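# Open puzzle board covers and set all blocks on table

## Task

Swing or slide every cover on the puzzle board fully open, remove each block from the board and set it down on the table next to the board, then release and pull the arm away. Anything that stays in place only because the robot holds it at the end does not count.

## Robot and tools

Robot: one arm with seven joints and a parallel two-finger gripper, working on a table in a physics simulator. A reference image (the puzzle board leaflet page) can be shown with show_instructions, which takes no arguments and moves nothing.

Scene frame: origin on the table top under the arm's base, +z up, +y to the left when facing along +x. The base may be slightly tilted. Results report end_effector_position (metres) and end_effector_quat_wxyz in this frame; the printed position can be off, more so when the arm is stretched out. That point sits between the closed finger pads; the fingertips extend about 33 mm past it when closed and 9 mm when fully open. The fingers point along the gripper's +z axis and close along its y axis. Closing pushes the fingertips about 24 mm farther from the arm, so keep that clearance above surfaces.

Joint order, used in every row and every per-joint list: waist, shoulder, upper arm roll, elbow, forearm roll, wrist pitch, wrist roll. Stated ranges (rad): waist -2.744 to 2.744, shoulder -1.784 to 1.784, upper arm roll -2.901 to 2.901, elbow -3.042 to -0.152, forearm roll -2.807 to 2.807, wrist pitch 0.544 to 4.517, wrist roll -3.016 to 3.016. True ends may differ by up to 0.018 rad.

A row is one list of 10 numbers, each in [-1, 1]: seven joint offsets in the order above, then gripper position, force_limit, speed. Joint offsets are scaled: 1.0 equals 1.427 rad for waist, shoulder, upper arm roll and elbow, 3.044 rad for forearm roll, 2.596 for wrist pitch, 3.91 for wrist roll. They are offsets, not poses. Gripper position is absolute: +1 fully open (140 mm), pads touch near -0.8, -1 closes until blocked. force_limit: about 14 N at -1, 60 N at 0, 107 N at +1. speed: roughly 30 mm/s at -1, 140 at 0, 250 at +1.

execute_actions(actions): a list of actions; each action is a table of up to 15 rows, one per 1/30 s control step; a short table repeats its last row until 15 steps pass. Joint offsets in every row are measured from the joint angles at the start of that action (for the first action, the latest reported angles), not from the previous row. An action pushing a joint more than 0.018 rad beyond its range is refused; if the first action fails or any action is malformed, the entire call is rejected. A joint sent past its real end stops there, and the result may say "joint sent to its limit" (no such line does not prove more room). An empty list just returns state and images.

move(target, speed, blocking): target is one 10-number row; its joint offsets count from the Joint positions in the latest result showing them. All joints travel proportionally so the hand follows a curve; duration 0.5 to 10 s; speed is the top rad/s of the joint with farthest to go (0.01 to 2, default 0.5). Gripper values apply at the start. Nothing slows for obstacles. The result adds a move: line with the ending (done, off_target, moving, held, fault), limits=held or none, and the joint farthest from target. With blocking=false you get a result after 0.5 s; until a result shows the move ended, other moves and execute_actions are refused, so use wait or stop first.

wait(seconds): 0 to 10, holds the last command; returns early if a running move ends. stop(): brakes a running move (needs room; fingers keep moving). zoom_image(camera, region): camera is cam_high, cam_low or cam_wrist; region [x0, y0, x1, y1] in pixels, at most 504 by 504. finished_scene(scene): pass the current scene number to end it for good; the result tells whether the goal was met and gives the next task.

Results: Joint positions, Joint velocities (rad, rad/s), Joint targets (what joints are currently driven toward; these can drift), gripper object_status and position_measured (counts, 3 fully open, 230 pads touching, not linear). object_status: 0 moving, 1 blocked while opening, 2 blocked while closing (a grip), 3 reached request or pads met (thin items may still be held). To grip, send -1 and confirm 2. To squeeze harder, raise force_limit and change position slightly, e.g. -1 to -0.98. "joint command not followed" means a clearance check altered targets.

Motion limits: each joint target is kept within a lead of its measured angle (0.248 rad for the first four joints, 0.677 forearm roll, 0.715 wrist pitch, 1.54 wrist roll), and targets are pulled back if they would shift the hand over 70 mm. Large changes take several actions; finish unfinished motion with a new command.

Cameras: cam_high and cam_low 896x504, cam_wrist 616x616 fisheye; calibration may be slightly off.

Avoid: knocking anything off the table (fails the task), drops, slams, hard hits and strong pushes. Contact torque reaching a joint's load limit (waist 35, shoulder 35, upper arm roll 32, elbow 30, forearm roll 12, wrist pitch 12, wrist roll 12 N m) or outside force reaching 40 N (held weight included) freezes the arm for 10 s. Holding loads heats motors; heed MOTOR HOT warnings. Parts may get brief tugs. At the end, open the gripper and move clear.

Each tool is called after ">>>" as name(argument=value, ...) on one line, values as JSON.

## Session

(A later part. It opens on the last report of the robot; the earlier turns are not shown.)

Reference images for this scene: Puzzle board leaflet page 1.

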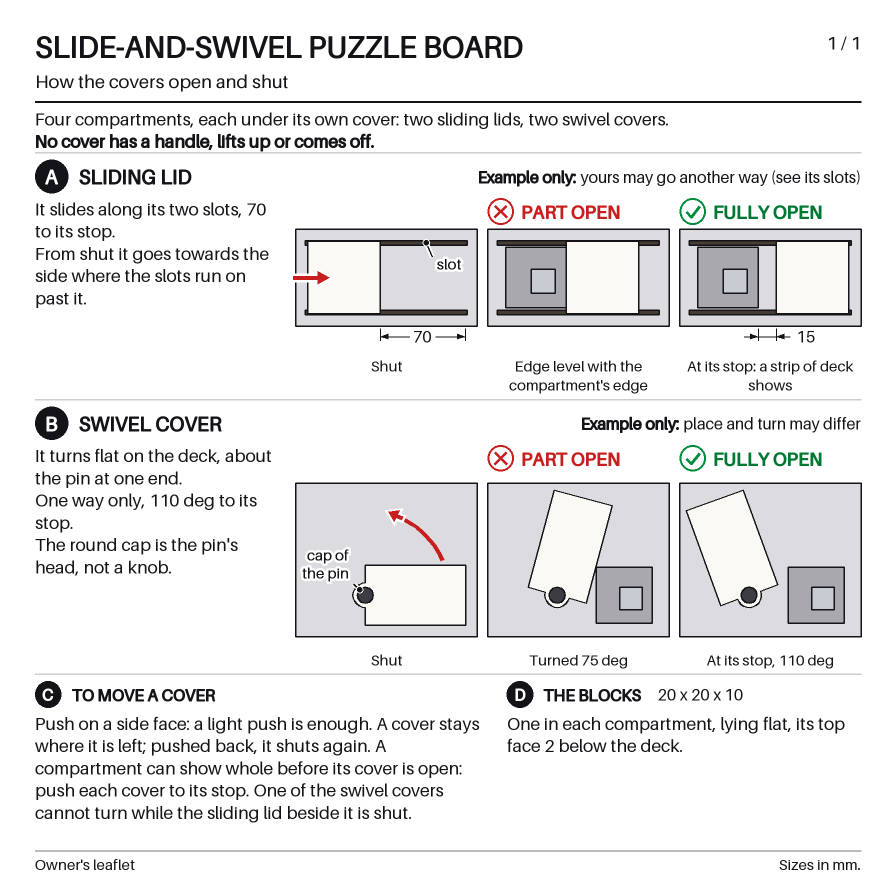

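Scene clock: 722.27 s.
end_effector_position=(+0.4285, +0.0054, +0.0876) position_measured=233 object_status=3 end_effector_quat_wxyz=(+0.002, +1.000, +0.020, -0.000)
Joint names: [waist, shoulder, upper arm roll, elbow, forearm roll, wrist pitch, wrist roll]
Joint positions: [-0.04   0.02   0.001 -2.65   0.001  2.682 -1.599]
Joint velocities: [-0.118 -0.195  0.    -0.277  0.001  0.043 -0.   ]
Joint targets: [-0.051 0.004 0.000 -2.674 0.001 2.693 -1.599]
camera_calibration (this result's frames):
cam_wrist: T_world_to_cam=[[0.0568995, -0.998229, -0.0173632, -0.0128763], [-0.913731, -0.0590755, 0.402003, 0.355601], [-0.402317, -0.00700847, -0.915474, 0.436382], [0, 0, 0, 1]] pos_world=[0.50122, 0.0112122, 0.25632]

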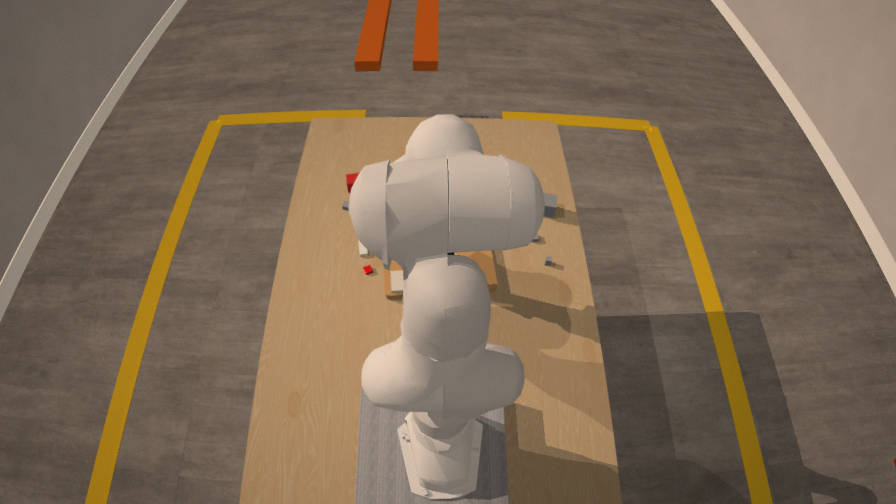

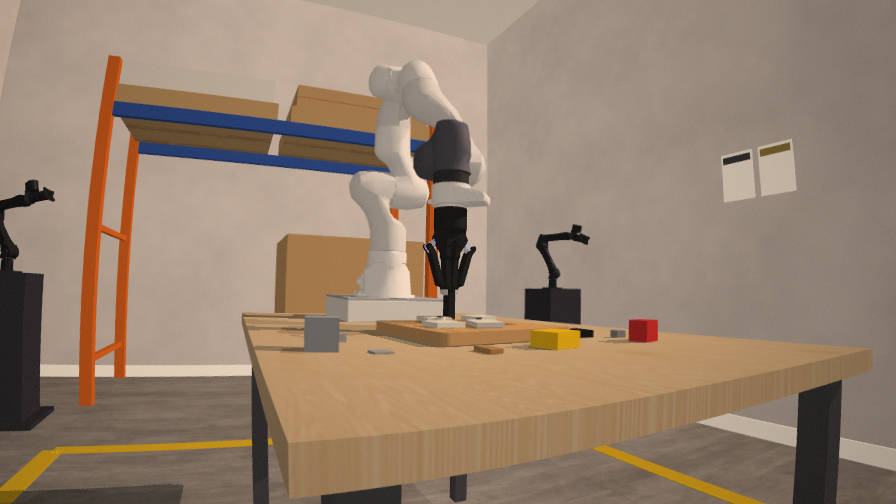

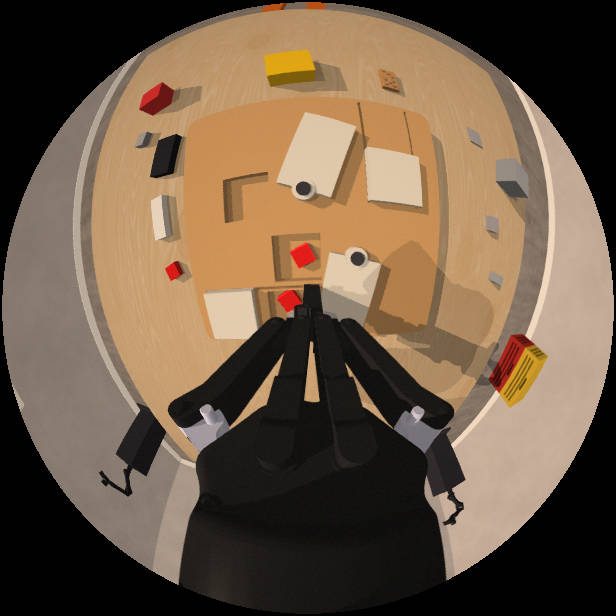

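>>> execute_actions(actions=[[[-0.0092,-0.0119,-0.0007,-0.0177,0,0.005,0,-1,0,0.5],[-0.012,-0.0138,-0.0007,-0.0202,0,0.006,0,-1,0,0.5],[-0.0157,-0.0165,-0.0007,-0.0238,0,0.007,0,-1,0,0.5],[-0.0203,-0.0197,-0.0007,-0.028,0,0.008,0,-1,0,0.5],[-0.0252,-0.0231,-0.0007,-0.0325,0,0.0085,0,-1,0,0.5],[-0.0301,-0.0263,-0.0007,-0.0367,0,0.0085,0,-1,0,0.5],[-0.0349,-0.029,-0.0007,-0.0403,0,0.0085,0,-1,0,0.5],[-0.0395,-0.0309,-0.0007,-0.0428,0,0.0085,0,-1,0,0.5],[-0.0438,-0.0316,-0.0007,-0.0437,0,0.0085,0,-1,0,0.5],[-0.0476,-0.0316,-0.0007,-0.0437,0,0.0085,0,-1,0,0.5],[-0.0509,-0.0316,-0.0007,-0.0437,0,0.0085,0,-1,0,0.5],[-0.054,-0.0316,-0.0007,-0.0437,0,0.0085,0,-1,0,0.5],[-0.0566,-0.0316,-0.0007,-0.0437,0,0.0085,0,-1,0,0.5],[-0.0589,-0.0316,-0.0007,-0.0437,0,0.0085,0,-1,0,0.5],[-0.061,-0.0316,-0.0007,-0.0437,0,0.0085,0,-1,0,0.5]]])

Scene clock: 742.00 s.
end_effector_position=(+0.4099, -0.0250, +0.0876) position_measured=233 object_status=3 end_effector_quat_wxyz=(+0.002, +1.000, -0.017, +0.001)
Joint names: [waist, shoulder, upper arm roll, elbow, forearm roll, wrist pitch, wrist roll]
Joint positions: [-0.114 -0.022  0.001 -2.709  0.001  2.7   -1.599]
Joint velocities: [-0.072 -0.001  0.011 -0.005  0.002  0.013  0.   ]
Joint targets: [-0.127 -0.025 -0.000 -2.713 0.001 2.704 -1.599]
camera_calibration (this result's frames):
cam_wrist: T_world_to_cam=[[-0.0166694, -0.999728, -0.0163396, -0.0121839], [-0.91642, 0.00874069, 0.400123, 0.339826], [-0.399871, 0.0216437, -0.916316, 0.428425], [0, 0, 0, 1]] pos_world=[0.482534, -0.0244236, 0.256401]

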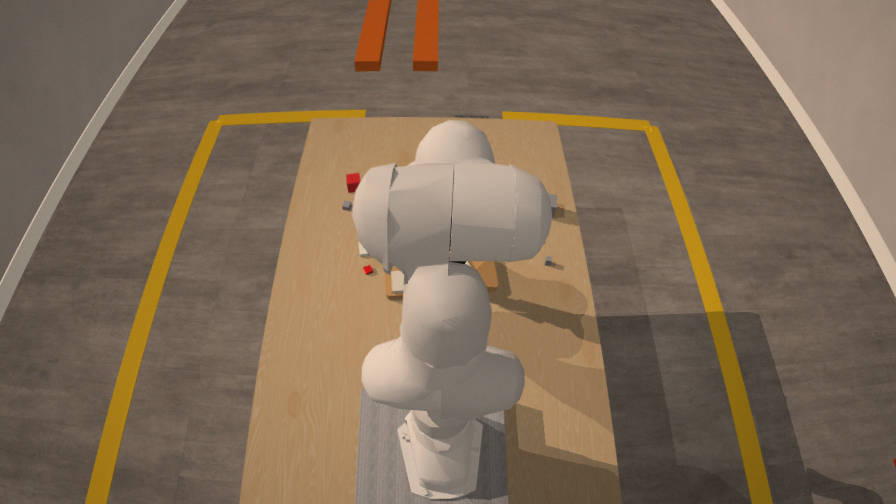

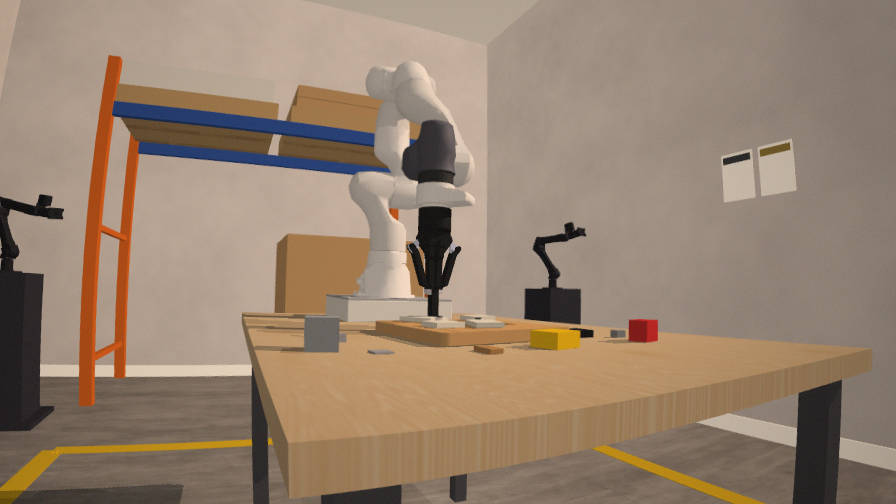

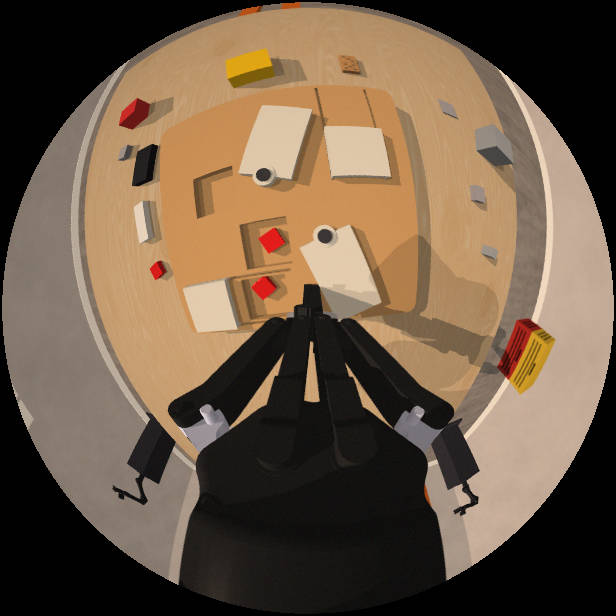

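>>> execute_actions(actions=[])

>>> zoom_image(camera="cam_wrist", region=[226, 252, 310, 336])

>>> zoom_image(camera="cam_wrist", region=[226, 200, 310, 284])

Scene clock: 746.90 s.
end_effector_position=(+0.4098, -0.0268, +0.0875) position_measured=233 object_status=3 end_effector_quat_wxyz=(+0.002, +1.000, -0.019, +0.001)
Joint names: [waist, shoulder, upper arm roll, elbow, forearm roll, wrist pitch, wrist roll]
Joint positions: [-0.12  -0.022  0.003 -2.71   0.001  2.702 -1.599]
Joint velocities: [-0.001 -0.001 -0.    -0.    -0.     0.001  0.   ]
Joint targets: [-0.127 -0.025 -0.000 -2.713 0.001 2.704 -1.599]
camera_calibration (this result's frames):
cam_wrist: T_world_to_cam=[[-0.0208566, -0.999651, -0.0162229, -0.0122114], [-0.916691, 0.0126441, 0.399396, 0.340048], [-0.399052, 0.0232014, -0.916635, 0.428118], [0, 0, 0, 1]] pos_world=[0.482306, -0.0264397, 0.256416]

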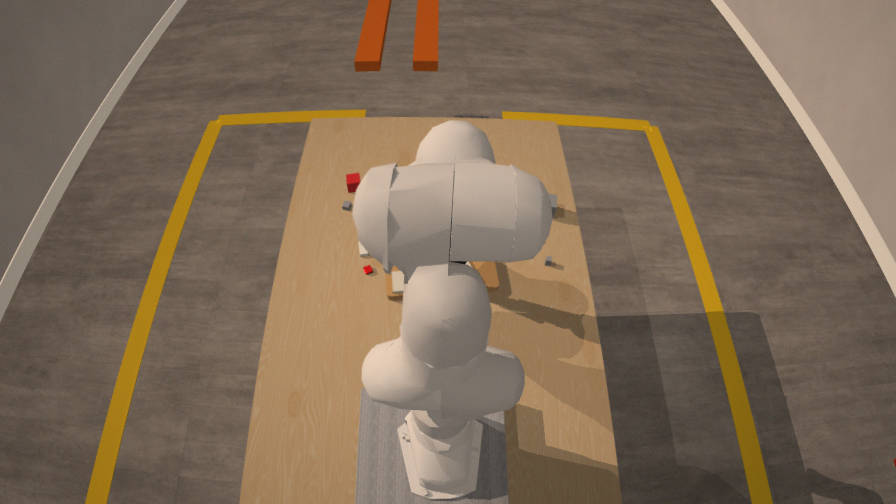

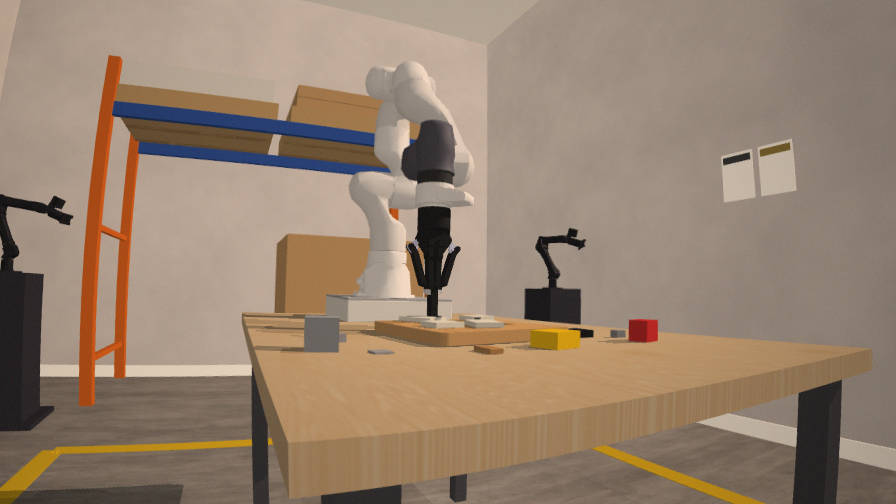

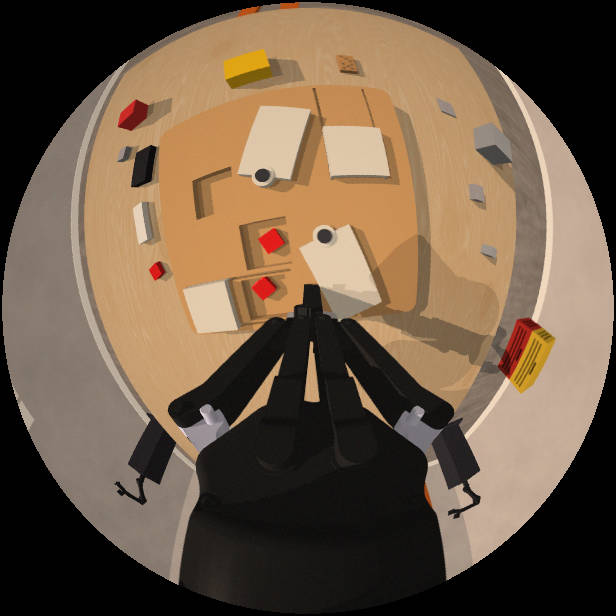

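Region (226, 252, 310, 336) of cam_wrist's 616x616 image, scaled by 6.000, with more detail than that image has.

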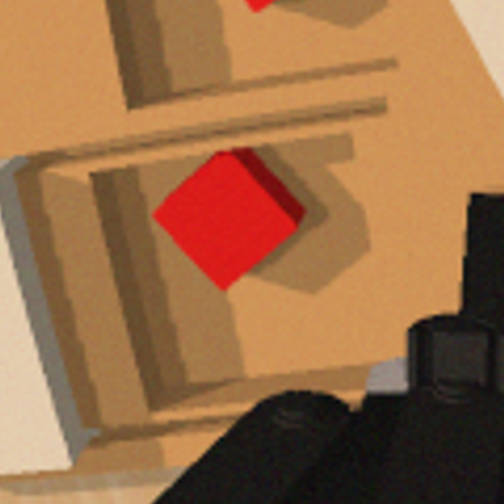

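Region (226, 200, 310, 284) of cam_wrist's 616x616 image, scaled by 6.000, with more detail than that image has.

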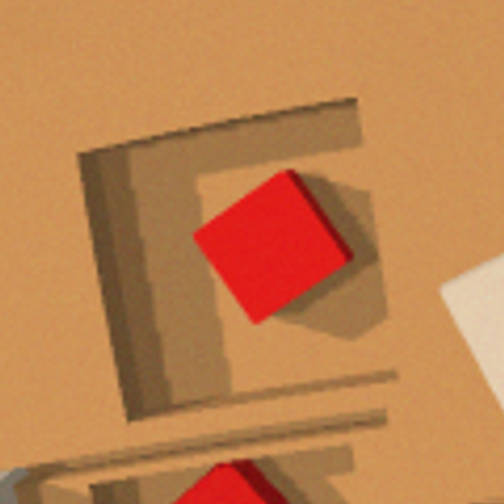

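>>> execute_actions(actions=[[[0.003,0.001,-0.001,0.002,0,0,-0.01,-1,0,0.5],[0.0075,0.002,-0.002,0.003,0,0,-0.03,-1,0,0.5],[0.0135,0.003,-0.0035,0.004,0,0,-0.055,-1,0,0.5],[0.021,0.004,-0.0035,0.0055,0,0,-0.08,-1,0,0.5],[0.030,0.0055,-0.0035,0.007,0,0,-0.105,-1,0,0.5],[0.040,0.007,-0.0035,0.0085,0,0,-0.13,-1,0,0.5],[0.050,0.0085,-0.0035,0.010,0,0,-0.155,-1,0,0.5],[0.060,0.010,-0.0035,0.0115,0,0,-0.175,-1,0,0.5],[0.0695,0.0115,-0.0035,0.0125,0,0,-0.19,-1,0,0.5],[0.0776,0.0125,-0.0035,0.0134,0,0,-0.20,-1,0,0.5],[0.084,0.0133,-0.0035,0.0134,0,0,-0.20,-1,0,0.5],[0.088,0.014,-0.0035,0.0134,0,0,-0.195,-1,0,0.5],[0.0897,0.014,-0.0035,0.0134,0,0,-0.185,-1,0,0.5],[0.0897,0.014,-0.0035,0.0134,0,0,-0.165,-1,0,0.5],[0.0897,0.014,-0.0035,0.0134,0,0,-0.1464,-1,0,0.5]]])

Scene clock: 832.37 s.
end_effector_position=(+0.4150, +0.0213, +0.0857) position_measured=233 object_status=3 end_effector_quat_wxyz=(+0.002, +0.961, +0.277, +0.000)
Joint names: [waist, shoulder, upper arm roll, elbow, forearm roll, wrist pitch, wrist roll]
Joint positions: [ 0.001 -0.006 -0.001 -2.694  0.001  2.702 -2.083]
Joint velocities: [ 0.083  0.013  0.     0.002  0.     0.    -0.28 ]
Joint targets: [0.008 -0.002 -0.002 -2.691 0.001 2.702 -2.171]
camera_calibration (this result's frames):
cam_wrist: T_world_to_cam=[[0.5476, -0.836554, -0.0176313, -0.203366], [-0.762256, -0.507435, 0.40184, 0.29168], [-0.345107, -0.206608, -0.91554, 0.409832], [0, 0, 0, 1]] pos_world=[0.475134, 0.0625559, 0.254424]

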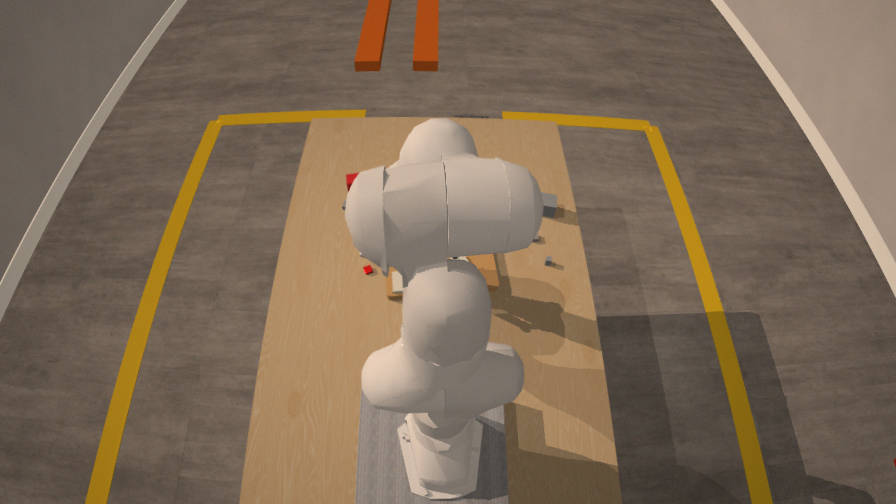

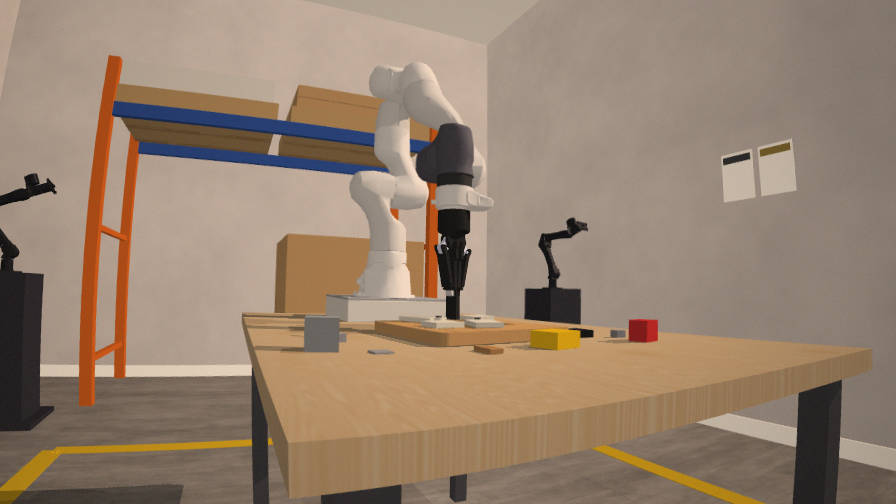

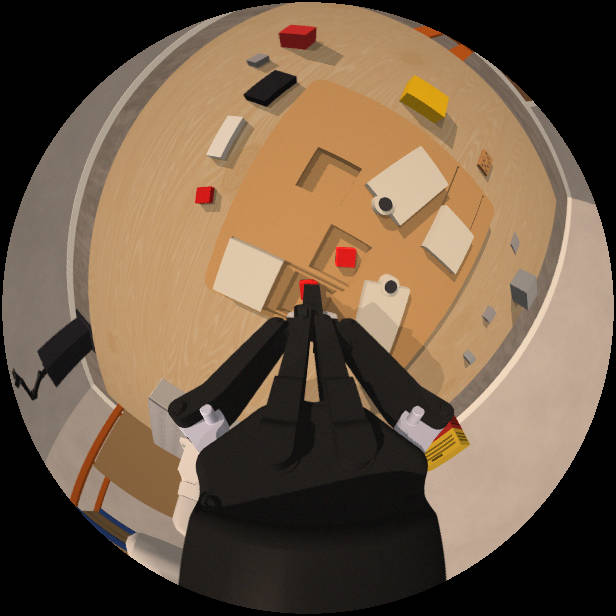

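>>> execute_actions(actions=[])

>>> zoom_image(camera="cam_wrist", region=[270, 250, 354, 334])

Scene clock: 835.40 s.
end_effector_position=(+0.4150, +0.0233, +0.0856) position_measured=233 object_status=3 end_effector_quat_wxyz=(+0.002, +0.947, +0.320, +0.000)
Joint names: [waist, shoulder, upper arm roll, elbow, forearm roll, wrist pitch, wrist roll]
Joint positions: [ 0.006 -0.005 -0.001 -2.693  0.001  2.702 -2.167]
Joint velocities: [-0.001 -0.     0.     0.001  0.    -0.001 -0.   ]
Joint targets: [0.008 -0.002 -0.002 -2.691 0.001 2.702 -2.171]
camera_calibration (this result's frames):
cam_wrist: T_world_to_cam=[[0.620022, -0.784382, -0.0178273, -0.232953], [-0.713797, -0.573368, 0.402173, 0.274174], [-0.325679, -0.236631, -0.91539, 0.402782], [0, 0, 0, 1]] pos_world=[0.471318, 0.0697889, 0.254285]

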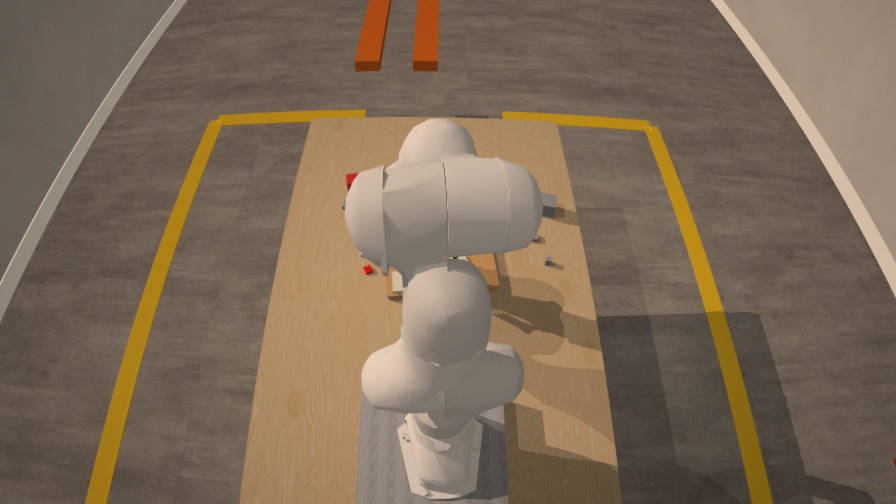

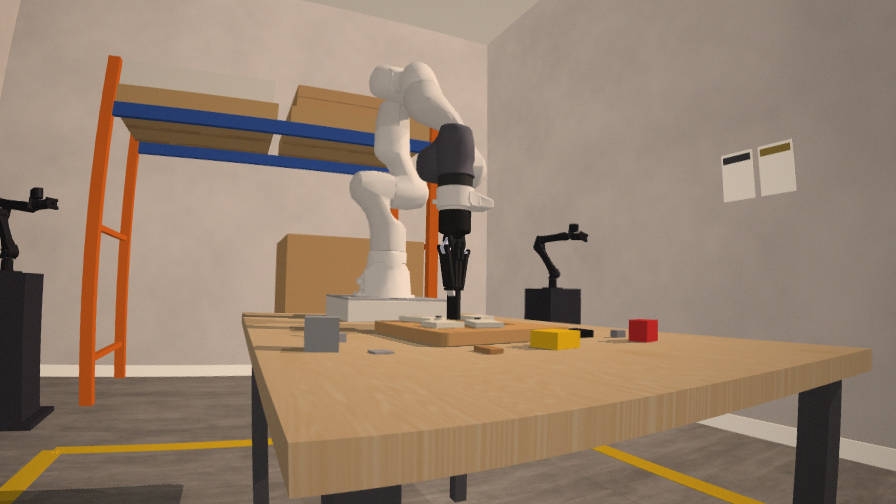

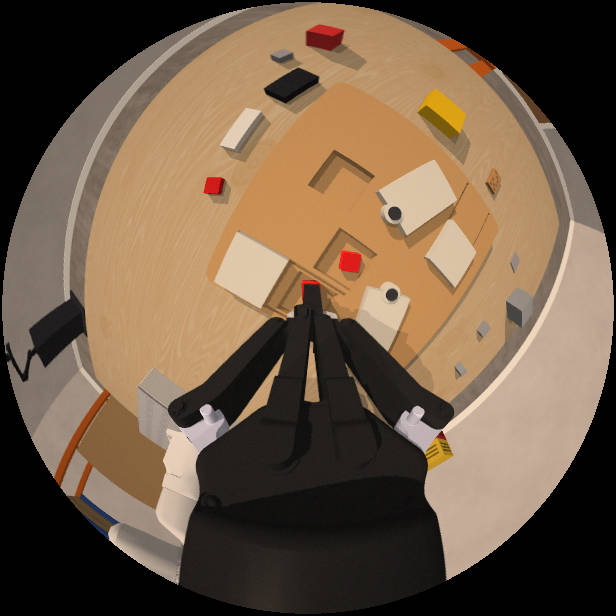

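Region (270, 250, 354, 334) of cam_wrist's 616x616 image, scaled by 6.000, with more detail than that image has.

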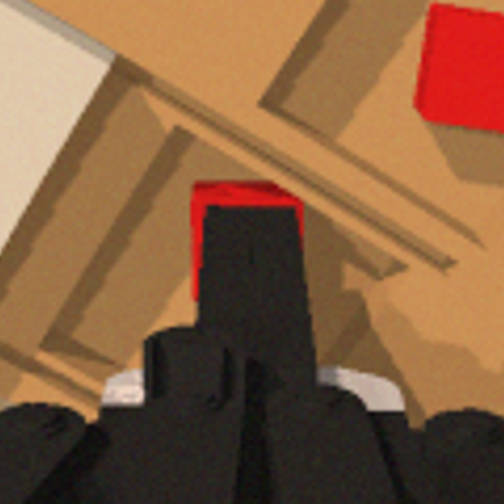

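>>> execute_actions(actions=[[[0.0014,0.002,0,0.0014,0,0.003,-0.001,-1,0,0.5],[0.0014,0.0035,0,0.0014,0,0.0045,-0.001,-1,0,0.5],[0.0014,0.0052,0,0.0014,0,0.0058,-0.001,-1,0,0.5],[0.0014,0.007,0,0.0014,0,0.0069,-0.001,-1,0,0.5],[0.0014,0.0086,0,0.0014,0,0.0075,-0.001,-1,0,0.5],[0.0014,0.010,0,0.0014,0,0.0075,-0.001,-1,0,0.5],[0.0014,0.0112,0,0.0014,0,0.0072,-0.001,-1,0,0.5],[0.0014,0.0123,0,0.0014,0,0.0069,-0.001,-1,0,0.5],[0.0014,0.0133,0,0.0014,0,0.0069,-0.001,-1,0,0.5],[0.0014,0.0143,0,0.0014,0,0.0069,-0.001,-1,0,0.5],[0.0014,0.0153,0,0.0014,0,0.0069,-0.001,-1,0,0.5],[0.0014,0.0163,0,0.0014,0,0.0069,-0.001,-1,0,0.5],[0.0014,0.0172,0,0.0014,0,0.0069,-0.001,-1,0,0.5],[0.0014,0.018,0,0.0014,0,0.0069,-0.001,-1,0,0.5],[0.0014,0.0185,0,0.0014,0,0.0069,-0.001,-1,0,0.5]]])

>>> zoom_image(camera="cam_wrist", region=[270, 250, 354, 334])

Scene clock: 858.63 s.
end_effector_position=(+0.4143, +0.0232, +0.0802) position_measured=233 object_status=3 end_effector_quat_wxyz=(+0.001, +0.947, +0.320, -0.001)
Joint names: [waist, shoulder, upper arm roll, elbow, forearm roll, wrist pitch, wrist roll]
Joint positions: [ 0.006  0.012 -0.001 -2.692  0.001  2.714 -2.167]
Joint velocities: [ 0.     0.002  0.001  0.001  0.001 -0.001 -0.002]
Joint targets: [0.008 0.022 -0.001 -2.691 0.001 2.720 -2.171]
camera_calibration (this result's frames):
cam_wrist: T_world_to_cam=[[0.620016, -0.784345, -0.0195655, -0.232521], [-0.712526, -0.573333, 0.404471, 0.275098], [-0.328462, -0.236837, -0.914342, 0.398692], [0, 0, 0, 1]] pos_world=[0.471136, 0.0697717, 0.248723]

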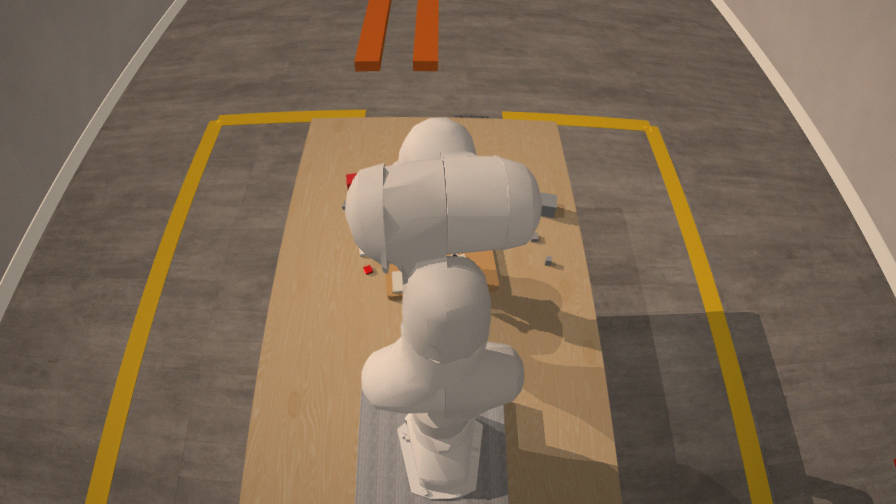

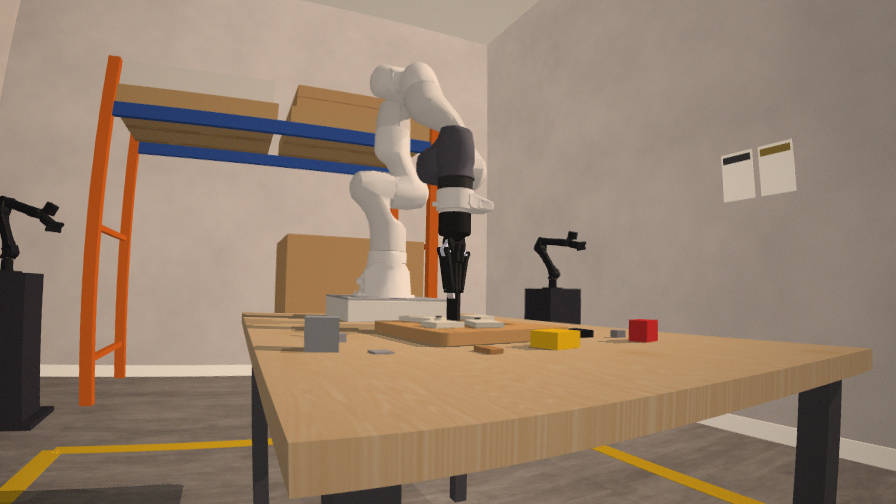

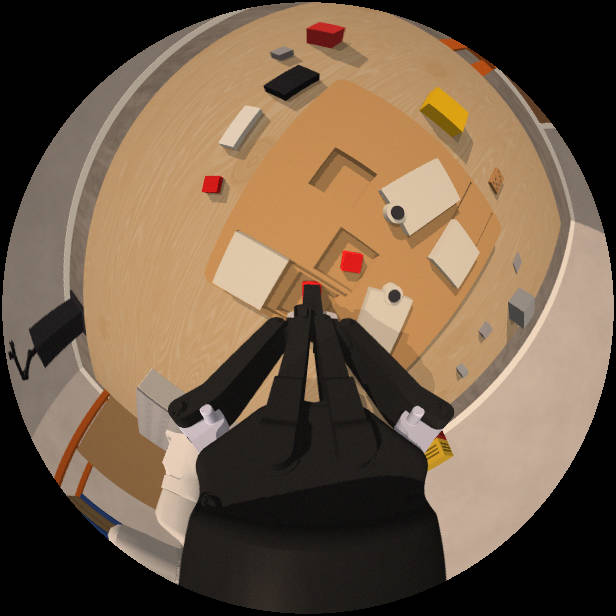

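Region (270, 250, 354, 334) of cam_wrist's 616x616 image, scaled by 6.000, with more detail than that image has.

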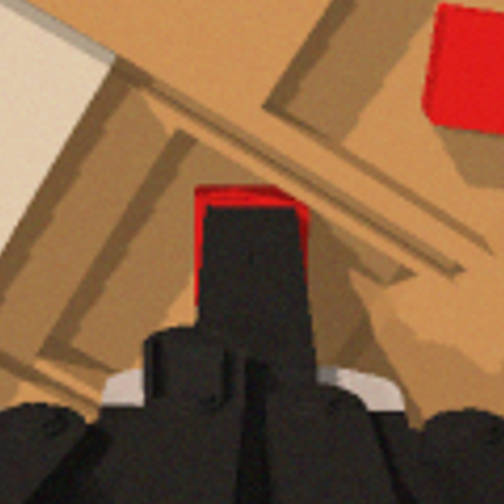

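>>> execute_actions(actions=[[[0.001,0.007,0,-0.002,0,0.0015,0.008,-1,0,0.5],[0.001,0.0065,0,-0.003,0,0.0015,0.025,-1,0,0.5],[0.001,0.0058,0,-0.004,0,0.0015,0.045,-1,0,0.5],[0.001,0.0051,0,-0.005,0,0.0015,0.07,-1,0,0.5],[0.001,0.0044,0,-0.006,0,0.0015,0.095,-1,0,0.5],[0.001,0.0037,0,-0.007,0,0.0015,0.12,-1,0,0.5],[0.001,0.003,0,-0.008,0,0.0015,0.145,-1,0,0.5],[0.001,0.0023,0,-0.009,0,0.0015,0.165,-1,0,0.5],[0.001,0.0016,0,-0.010,0,0.0015,0.18,-1,0,0.5],[0.001,0.001,0,-0.0107,0,0.0015,0.19,-1,0,0.5],[0.001,0.001,0,-0.0107,0,0.0015,0.19,-1,0,0.5],[0.001,0.001,0,-0.0107,0,0.0015,0.185,-1,0,0.5],[0.001,0.001,0,-0.0107,0,0.0015,0.175,-1,0,0.5],[0.001,0.001,0,-0.0107,0,0.0015,0.16,-1,0,0.5],[0.001,0.001,0,-0.0107,0,0.0015,0.1396,-1,0,0.5]]])

Scene clock: 871.23 s.
end_effector_position=(+0.4136, +0.0232, +0.0803) position_measured=233 object_status=3 end_effector_quat_wxyz=(+0.002, +0.995, +0.098, +0.001)
Joint names: [waist, shoulder, upper arm roll, elbow, forearm roll, wrist pitch, wrist roll]
Joint positions: [ 0.006  0.008 -0.001 -2.699  0.001  2.721 -1.711]
Joint velocities: [-0.    -0.002  0.    -0.004  0.002  0.006  0.282]
Joint targets: [0.007 0.013 -0.001 -2.708 0.001 2.718 -1.621]
camera_calibration (this result's frames):
cam_wrist: T_world_to_cam=[[0.211106, -0.977305, -0.0175613, -0.0586267], [-0.894308, -0.200367, 0.400083, 0.341421], [-0.394522, -0.0687547, -0.916311, 0.422034], [0, 0, 0, 1]] pos_world=[0.484213, 0.0401302, 0.249088]

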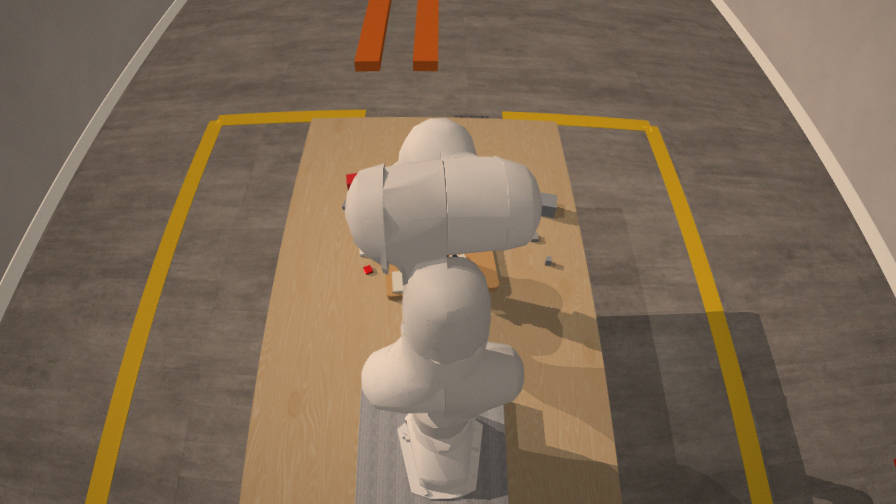

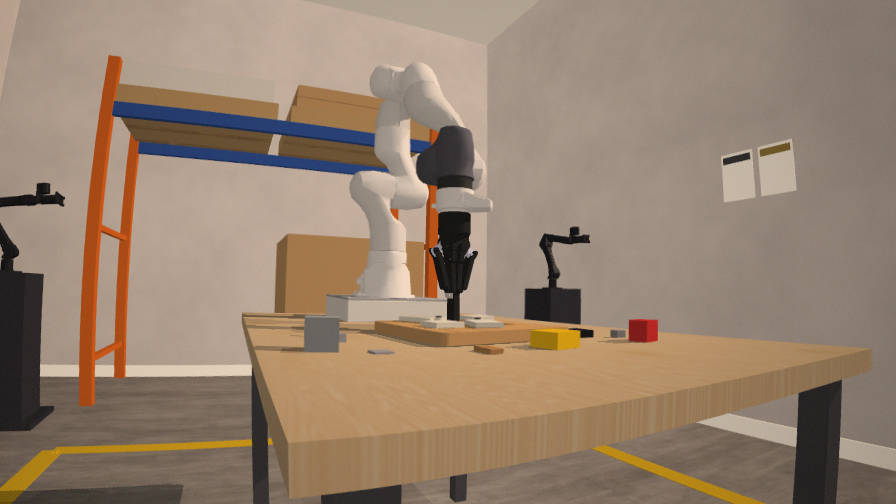

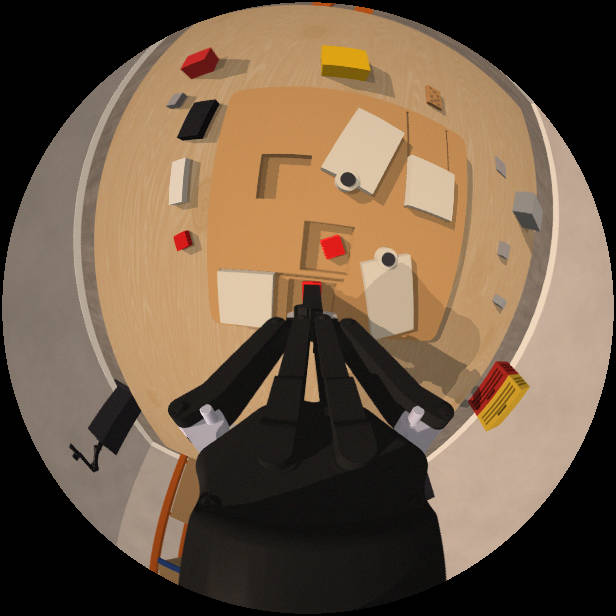

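>>> execute_actions(actions=[])

>>> zoom_image(camera="cam_wrist", region=[270, 250, 354, 334])

Scene clock: 874.10 s.
end_effector_position=(+0.4135, +0.0232, +0.0802) position_measured=233 object_status=3 end_effector_quat_wxyz=(+0.002, +0.998, +0.055, +0.001)
Joint names: [waist, shoulder, upper arm roll, elbow, forearm roll, wrist pitch, wrist roll]
Joint positions: [ 0.006  0.008 -0.001 -2.699  0.001  2.721 -1.626]
Joint velocities: [ 0.001  0.    -0.    -0.    -0.     0.    -0.001]
Joint targets: [0.007 0.013 -0.001 -2.708 0.001 2.718 -1.621]
camera_calibration (this result's frames):
cam_wrist: T_world_to_cam=[[0.12726, -0.991712, -0.0176601, -0.0236022], [-0.908357, -0.123677, 0.39949, 0.345442], [-0.398363, -0.0347974, -0.916567, 0.422825], [0, 0, 0, 1]] pos_world=[0.485226, 0.03403, 0.249131]

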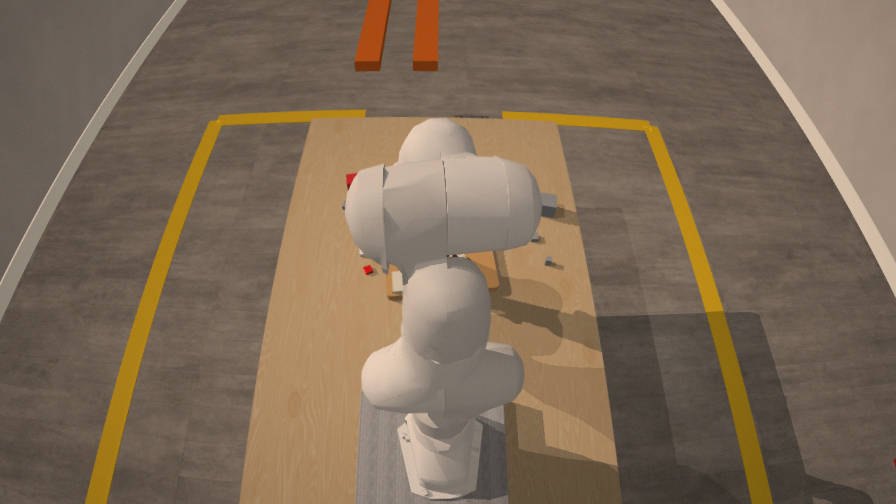

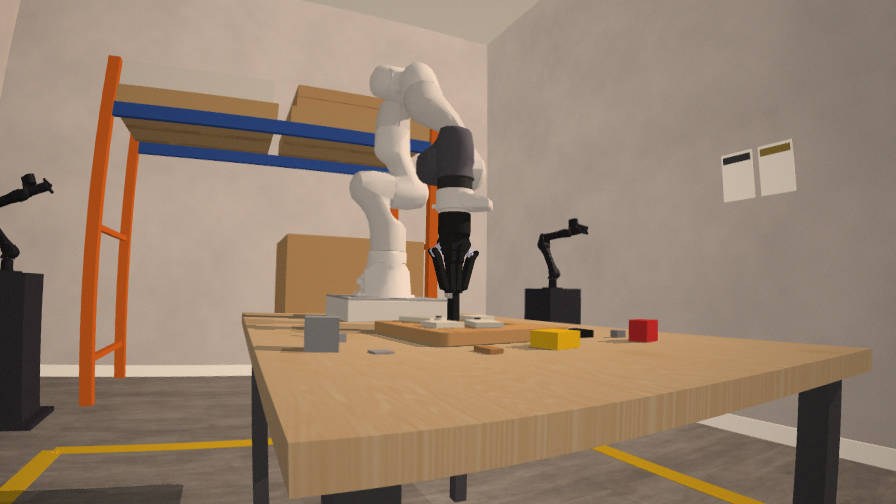

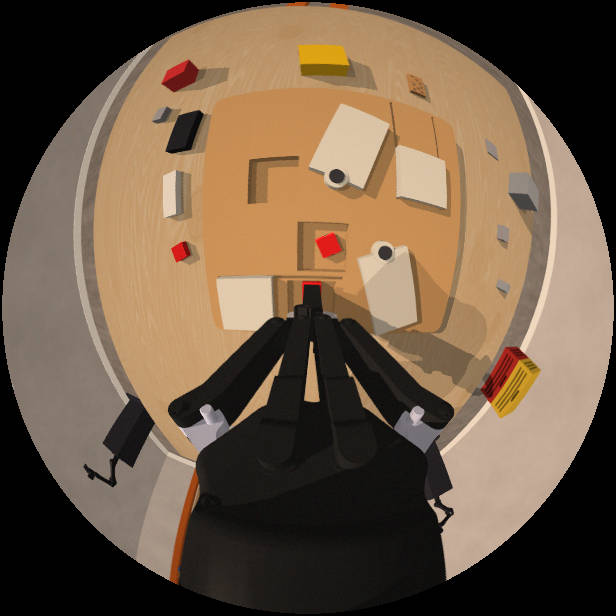

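Region (270, 250, 354, 334) of cam_wrist's 616x616 image, scaled by 6.000, with more detail than that image has.

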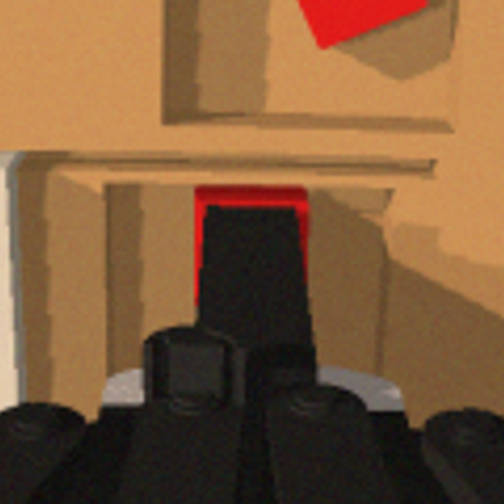

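>>> execute_actions(actions=[])

Scene clock: 904.13 s.
end_effector_position=(+0.4135, +0.0232, +0.0802) position_measured=233 object_status=3 end_effector_quat_wxyz=(+0.002, +0.998, +0.055, +0.001)
Joint names: [waist, shoulder, upper arm roll, elbow, forearm roll, wrist pitch, wrist roll]
Joint positions: [ 0.006  0.008 -0.001 -2.699  0.001  2.722 -1.626]
Joint velocities: [-0.001 -0.001  0.001  0.002  0.     0.    -0.001]
Joint targets: [0.007 0.013 -0.001 -2.708 0.001 2.718 -1.621]
camera_calibration (this result's frames):
cam_wrist: T_world_to_cam=[[0.127232, -0.991716, -0.0176574, -0.0235904], [-0.908375, -0.123652, 0.399456, 0.345449], [-0.39833, -0.0347838, -0.916582, 0.422812], [0, 0, 0, 1]] pos_world=[0.485217, 0.0340274, 0.249134]

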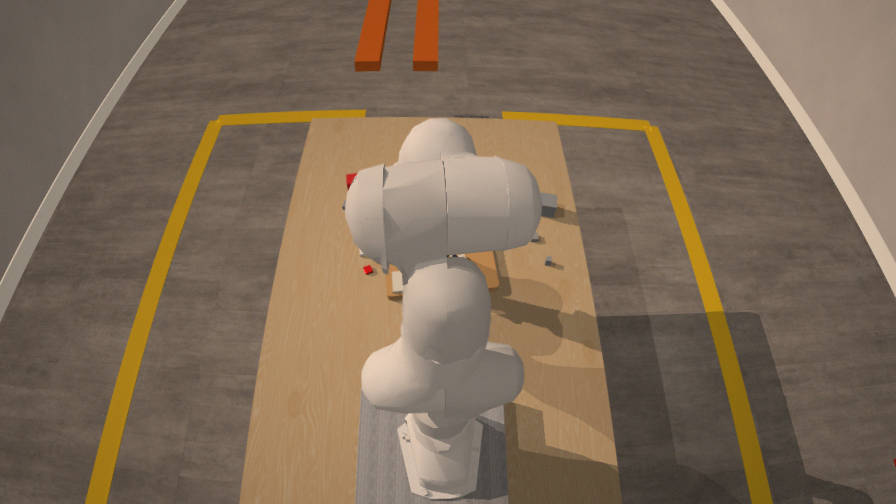

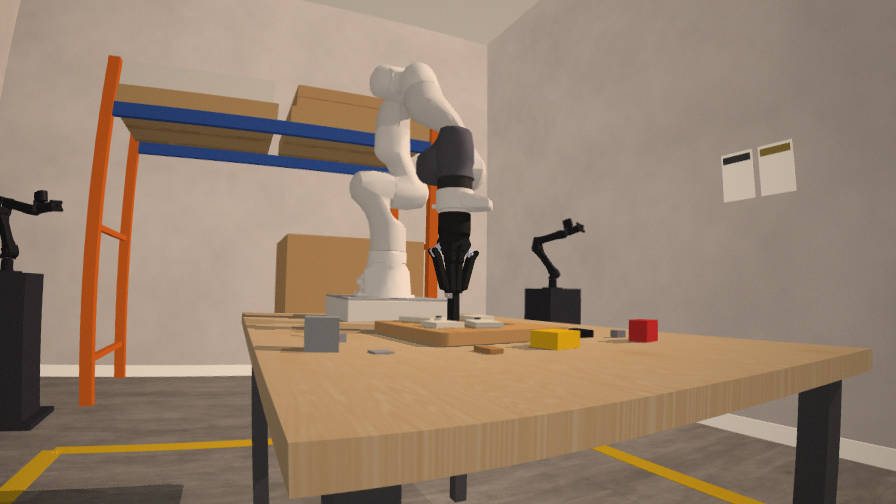

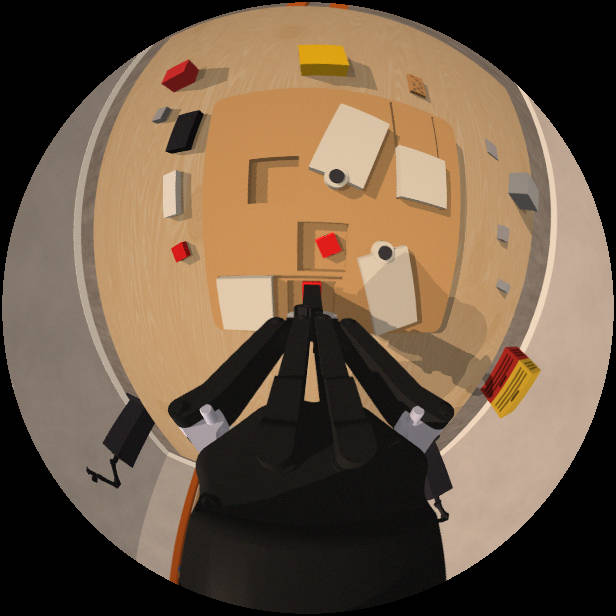

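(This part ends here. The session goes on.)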